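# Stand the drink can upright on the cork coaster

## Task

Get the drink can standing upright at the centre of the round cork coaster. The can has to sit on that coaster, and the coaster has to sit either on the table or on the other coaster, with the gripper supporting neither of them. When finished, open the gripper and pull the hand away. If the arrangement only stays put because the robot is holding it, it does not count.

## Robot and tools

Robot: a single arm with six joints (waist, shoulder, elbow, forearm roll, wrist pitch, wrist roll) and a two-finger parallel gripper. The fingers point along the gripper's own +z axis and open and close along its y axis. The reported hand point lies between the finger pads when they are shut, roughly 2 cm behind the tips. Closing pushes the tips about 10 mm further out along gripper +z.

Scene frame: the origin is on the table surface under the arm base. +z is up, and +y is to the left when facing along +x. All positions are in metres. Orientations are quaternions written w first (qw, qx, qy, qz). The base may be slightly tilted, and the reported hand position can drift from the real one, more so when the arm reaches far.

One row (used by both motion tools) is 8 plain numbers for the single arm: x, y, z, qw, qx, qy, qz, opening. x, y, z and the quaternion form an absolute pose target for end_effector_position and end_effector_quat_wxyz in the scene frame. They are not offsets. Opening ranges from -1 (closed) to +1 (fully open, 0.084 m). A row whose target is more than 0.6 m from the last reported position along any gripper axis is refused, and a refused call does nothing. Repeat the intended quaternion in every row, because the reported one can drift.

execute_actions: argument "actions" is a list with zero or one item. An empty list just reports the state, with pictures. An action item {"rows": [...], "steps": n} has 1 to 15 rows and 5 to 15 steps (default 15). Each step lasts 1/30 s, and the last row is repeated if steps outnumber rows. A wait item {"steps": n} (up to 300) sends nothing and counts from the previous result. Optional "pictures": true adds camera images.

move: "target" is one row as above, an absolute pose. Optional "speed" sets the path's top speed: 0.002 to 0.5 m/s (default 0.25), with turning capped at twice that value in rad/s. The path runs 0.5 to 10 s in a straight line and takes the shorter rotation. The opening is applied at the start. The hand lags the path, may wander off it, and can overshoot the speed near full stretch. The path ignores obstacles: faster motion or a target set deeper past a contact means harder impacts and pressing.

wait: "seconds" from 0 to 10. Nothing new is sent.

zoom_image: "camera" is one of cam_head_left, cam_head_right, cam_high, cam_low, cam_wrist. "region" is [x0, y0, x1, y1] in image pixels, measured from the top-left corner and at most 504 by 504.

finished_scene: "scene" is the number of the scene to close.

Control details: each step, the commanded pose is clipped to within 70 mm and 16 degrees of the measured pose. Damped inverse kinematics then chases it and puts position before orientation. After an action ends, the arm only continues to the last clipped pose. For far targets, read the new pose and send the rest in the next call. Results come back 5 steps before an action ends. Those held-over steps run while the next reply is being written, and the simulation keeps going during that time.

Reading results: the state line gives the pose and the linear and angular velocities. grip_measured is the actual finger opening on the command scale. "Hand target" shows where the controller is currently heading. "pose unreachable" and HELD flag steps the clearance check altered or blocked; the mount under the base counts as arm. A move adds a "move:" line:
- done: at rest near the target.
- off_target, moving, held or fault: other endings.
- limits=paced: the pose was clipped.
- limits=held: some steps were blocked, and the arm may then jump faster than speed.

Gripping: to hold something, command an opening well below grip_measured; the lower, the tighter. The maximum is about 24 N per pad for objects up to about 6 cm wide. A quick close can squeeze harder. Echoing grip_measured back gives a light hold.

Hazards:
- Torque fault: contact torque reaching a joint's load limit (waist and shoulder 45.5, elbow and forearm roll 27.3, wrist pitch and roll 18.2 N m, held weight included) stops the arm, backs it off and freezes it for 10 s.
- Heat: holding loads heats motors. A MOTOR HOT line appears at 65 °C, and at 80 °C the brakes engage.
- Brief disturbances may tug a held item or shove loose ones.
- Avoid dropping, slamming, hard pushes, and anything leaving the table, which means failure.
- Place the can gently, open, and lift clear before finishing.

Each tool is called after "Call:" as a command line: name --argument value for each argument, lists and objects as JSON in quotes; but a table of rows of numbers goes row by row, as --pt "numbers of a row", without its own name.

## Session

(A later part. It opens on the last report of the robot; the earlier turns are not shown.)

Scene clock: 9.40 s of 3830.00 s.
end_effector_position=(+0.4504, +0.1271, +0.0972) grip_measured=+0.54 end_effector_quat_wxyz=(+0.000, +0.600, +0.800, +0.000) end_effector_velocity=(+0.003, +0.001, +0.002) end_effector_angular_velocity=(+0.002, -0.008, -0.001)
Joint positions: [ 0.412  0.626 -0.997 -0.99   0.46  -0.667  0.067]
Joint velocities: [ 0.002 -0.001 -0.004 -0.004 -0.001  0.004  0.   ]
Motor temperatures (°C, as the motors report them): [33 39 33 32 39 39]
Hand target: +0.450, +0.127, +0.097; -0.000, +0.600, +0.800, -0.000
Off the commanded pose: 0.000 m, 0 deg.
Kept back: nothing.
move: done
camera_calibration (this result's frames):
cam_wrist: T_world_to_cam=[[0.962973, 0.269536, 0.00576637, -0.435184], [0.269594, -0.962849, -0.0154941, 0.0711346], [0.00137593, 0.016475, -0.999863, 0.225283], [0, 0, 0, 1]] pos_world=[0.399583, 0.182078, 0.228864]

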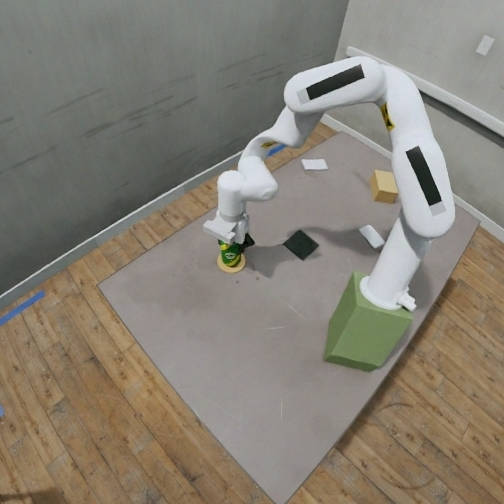

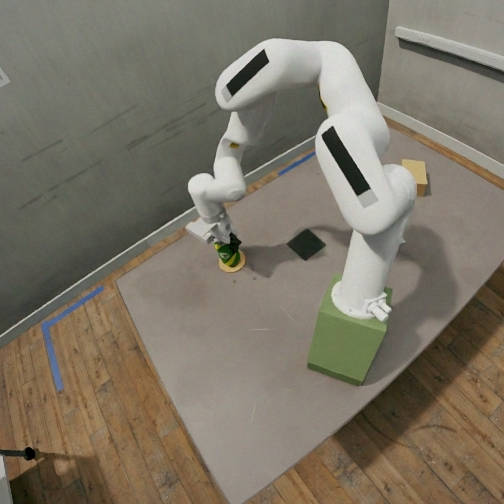

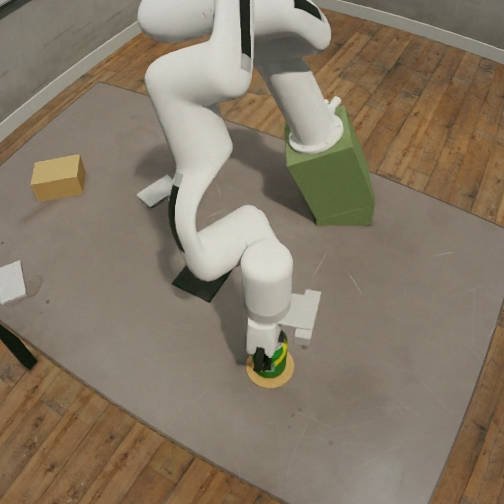

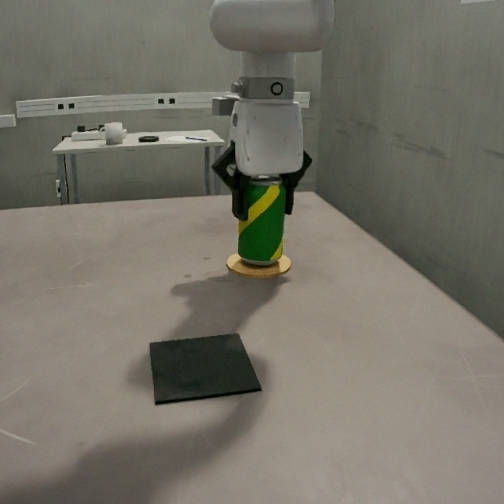

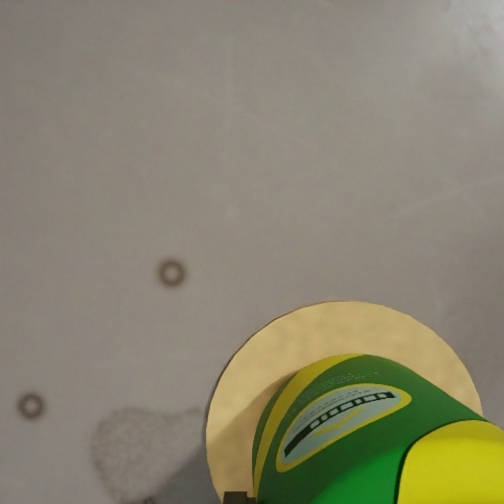

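Call:
move --target '[0.448,0.128,0.09,0,0.6,0.8,0,0.2]' --speed 0.02

Call:
move --target '[0.448,0.128,0.09,0,0.6,0.8,0,1]'

Call:
move --target '[0.448,0.128,0.2,0,0.6,0.8,0,1]' --speed 0.2

Scene clock: 10.33 s of 3830.00 s.
end_effector_position=(+0.4492, +0.1284, +0.0912) grip_measured=+0.54 end_effector_quat_wxyz=(+0.001, +0.600, +0.800, +0.001) end_effector_velocity=(-0.001, -0.001, -0.001) end_effector_angular_velocity=(-0.001, +0.001, -0.001)
Joint positions: [ 0.408  0.644 -1.005 -1.015  0.451 -0.645  0.067]
Joint velocities: [-0.001  0.002  0.    -0.003  0.     0.003  0.   ]
Motor temperatures (°C, as the motors report them): [33 39 33 32 39 39]
Hand target: +0.448, +0.128, +0.090; -0.000, +0.600, +0.800, -0.000
Off the commanded pose: 0.002 m, 0 deg.
Kept back: nothing.
move: done
camera_calibration (this result's frames):
cam_wrist: T_world_to_cam=[[0.962939, 0.269596, 0.00815023, -0.434508], [0.269695, -0.962819, -0.0156576, 0.0725972], [0.00362597, 0.0172754, -0.999844, 0.218104], [0, 0, 0, 1]] pos_world=[0.398035, 0.183272, 0.222748]

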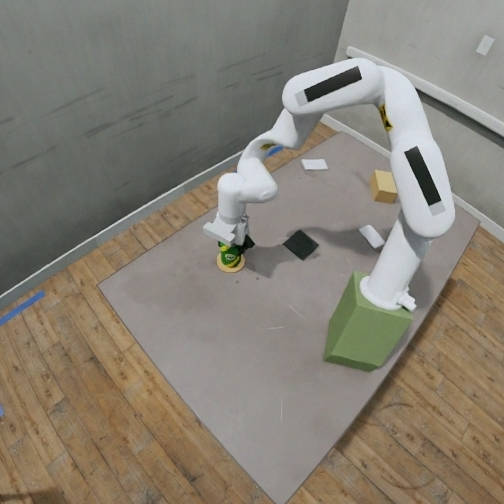

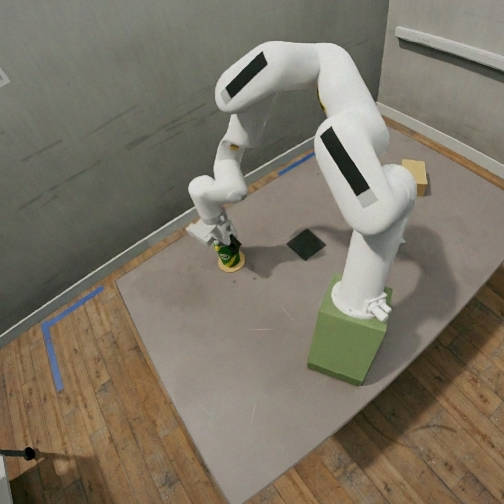

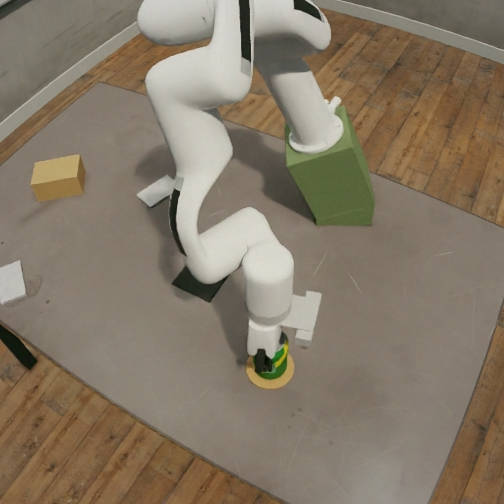

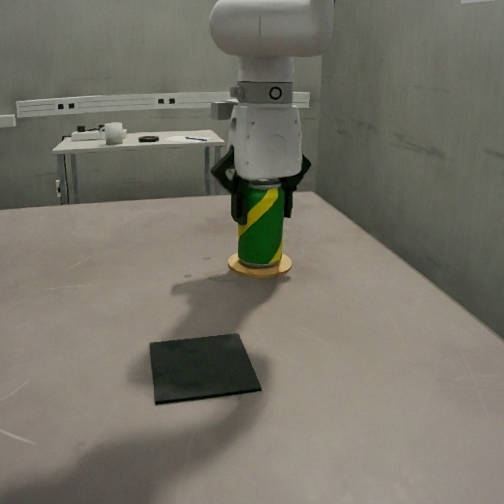

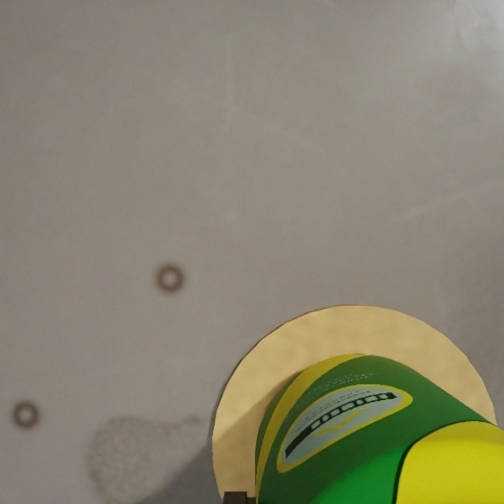

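Scene clock: 11.03 s of 3830.00 s.
end_effector_position=(+0.4480, +0.1280, +0.0900) grip_measured=+1.00 end_effector_quat_wxyz=(-0.000, +0.600, +0.800, -0.000) end_effector_velocity=(-0.000, +0.000, +0.000) end_effector_angular_velocity=(-0.001, +0.000, +0.001)
Joint positions: [ 0.407  0.646 -1.005 -1.016  0.451 -0.645  0.084]
Joint velocities: [ 0.001 -0.001  0.001  0.     0.001 -0.001  0.   ]
Motor temperatures (°C, as the motors report them): [33 40 33 32 39 39]
Hand target: +0.448, +0.128, +0.090; +0.000, +0.600, +0.800, -0.000
Off the commanded pose: 0.000 m, 0 deg.
Kept back: nothing.
move: done
camera_calibration (this result's frames):
cam_wrist: T_world_to_cam=[[0.962908, 0.269779, 0.0052282, -0.433015], [0.269828, -0.962787, -0.0153242, 0.0724402], [0.000899487, 0.0161665, -0.999869, 0.218256], [0, 0, 0, 1]] pos_world=[0.397211, 0.183034, 0.221602]

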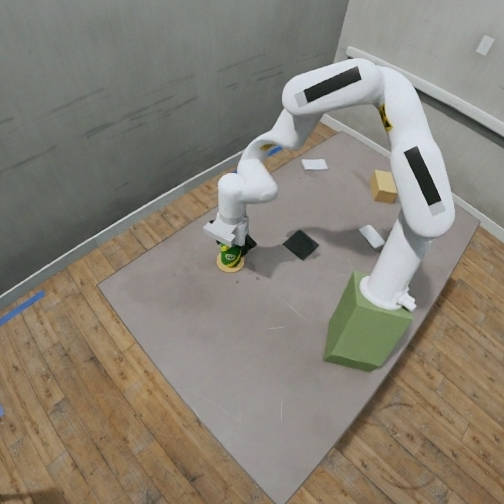

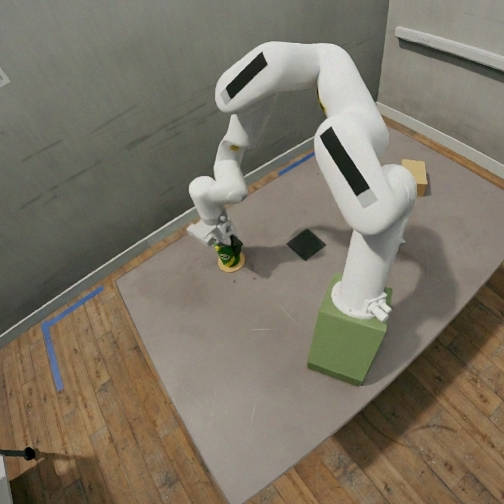

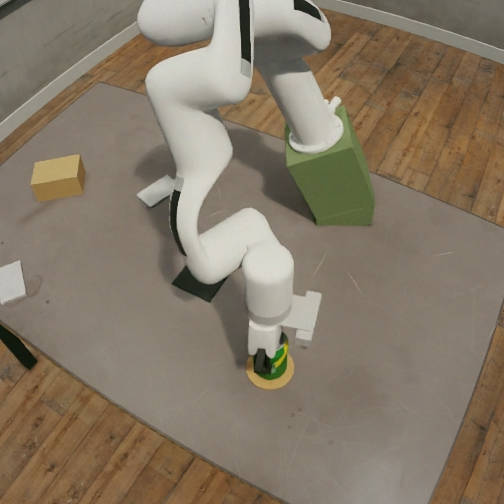

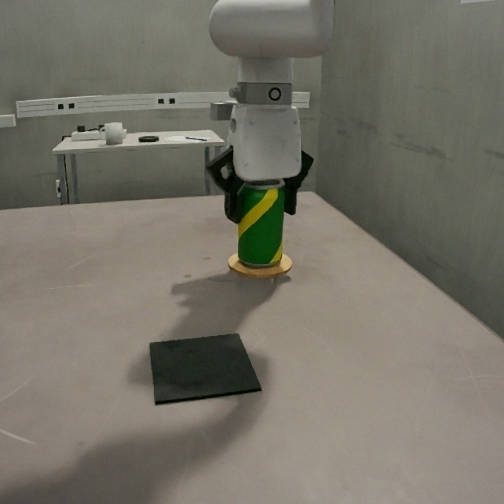

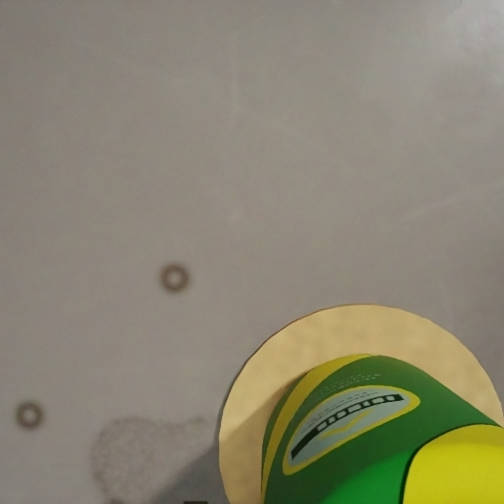

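Scene clock: 12.03 s of 3830.00 s.
end_effector_position=(+0.4472, +0.1278, +0.1995) grip_measured=+1.00 end_effector_quat_wxyz=(-0.000, +0.600, +0.800, -0.000) end_effector_velocity=(+0.002, +0.000, +0.002) end_effector_angular_velocity=(+0.002, -0.004, -0.003)
Joint positions: [ 0.536  0.336 -0.877 -0.721  0.614 -0.85   0.084]
Joint velocities: [ 0.001 -0.003 -0.003  0.003  0.001 -0.001  0.   ]
Motor temperatures (°C, as the motors report them): [33 40 34 32 39 39]
Hand target: +0.448, +0.128, +0.200; +0.000, +0.600, +0.800, +0.000
Off the commanded pose: 0.001 m, 0 deg.
Kept back: nothing.
move: done
camera_calibration (this result's frames):
cam_wrist: T_world_to_cam=[[0.962817, 0.270122, 0.00419582, -0.432565], [0.270154, -0.962696, -0.0152783, 0.0740033], [-0.0000877092, 0.0158438, -0.999874, 0.328286], [0, 0, 0, 1]] pos_world=[0.396517, 0.182886, 0.331191]

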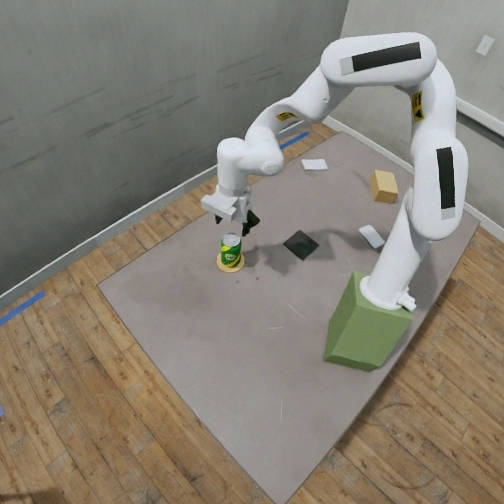

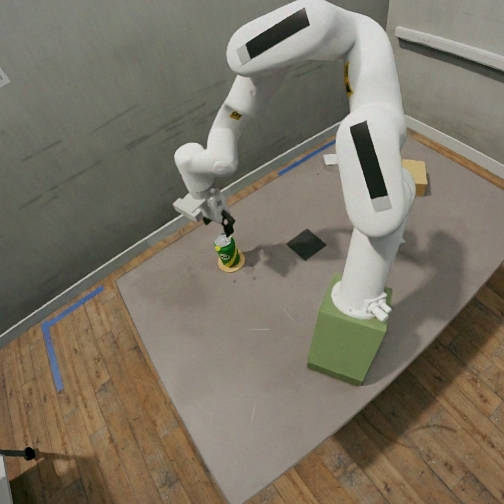

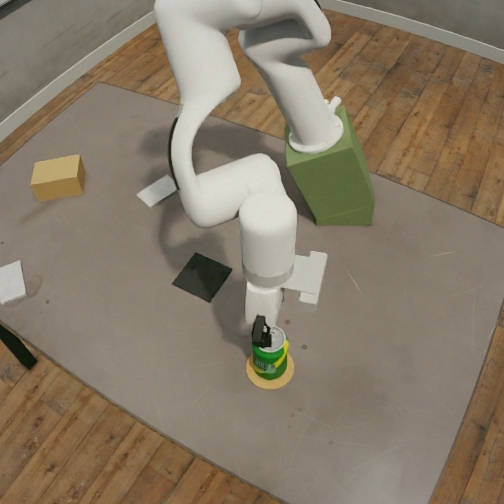

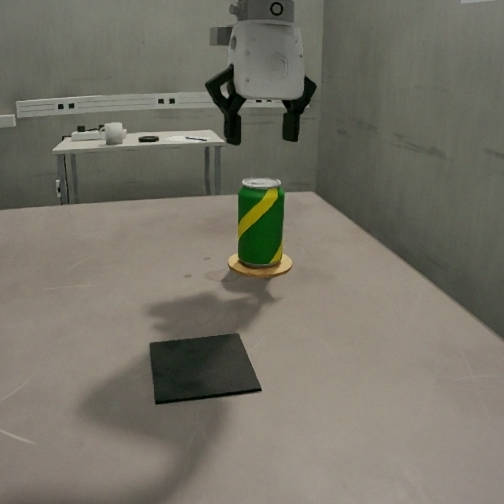

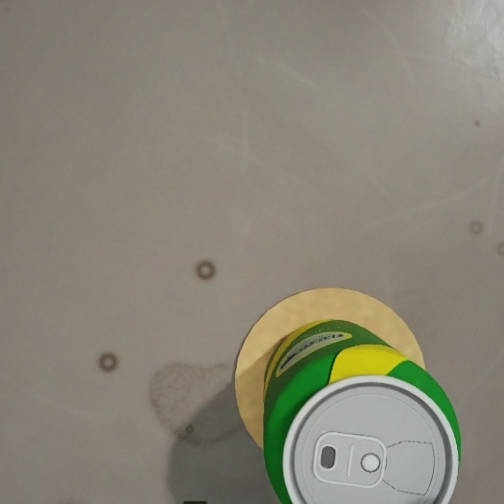

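Well centered.

Call:
finished_scene --scene 1

The scene is finished: the task was done.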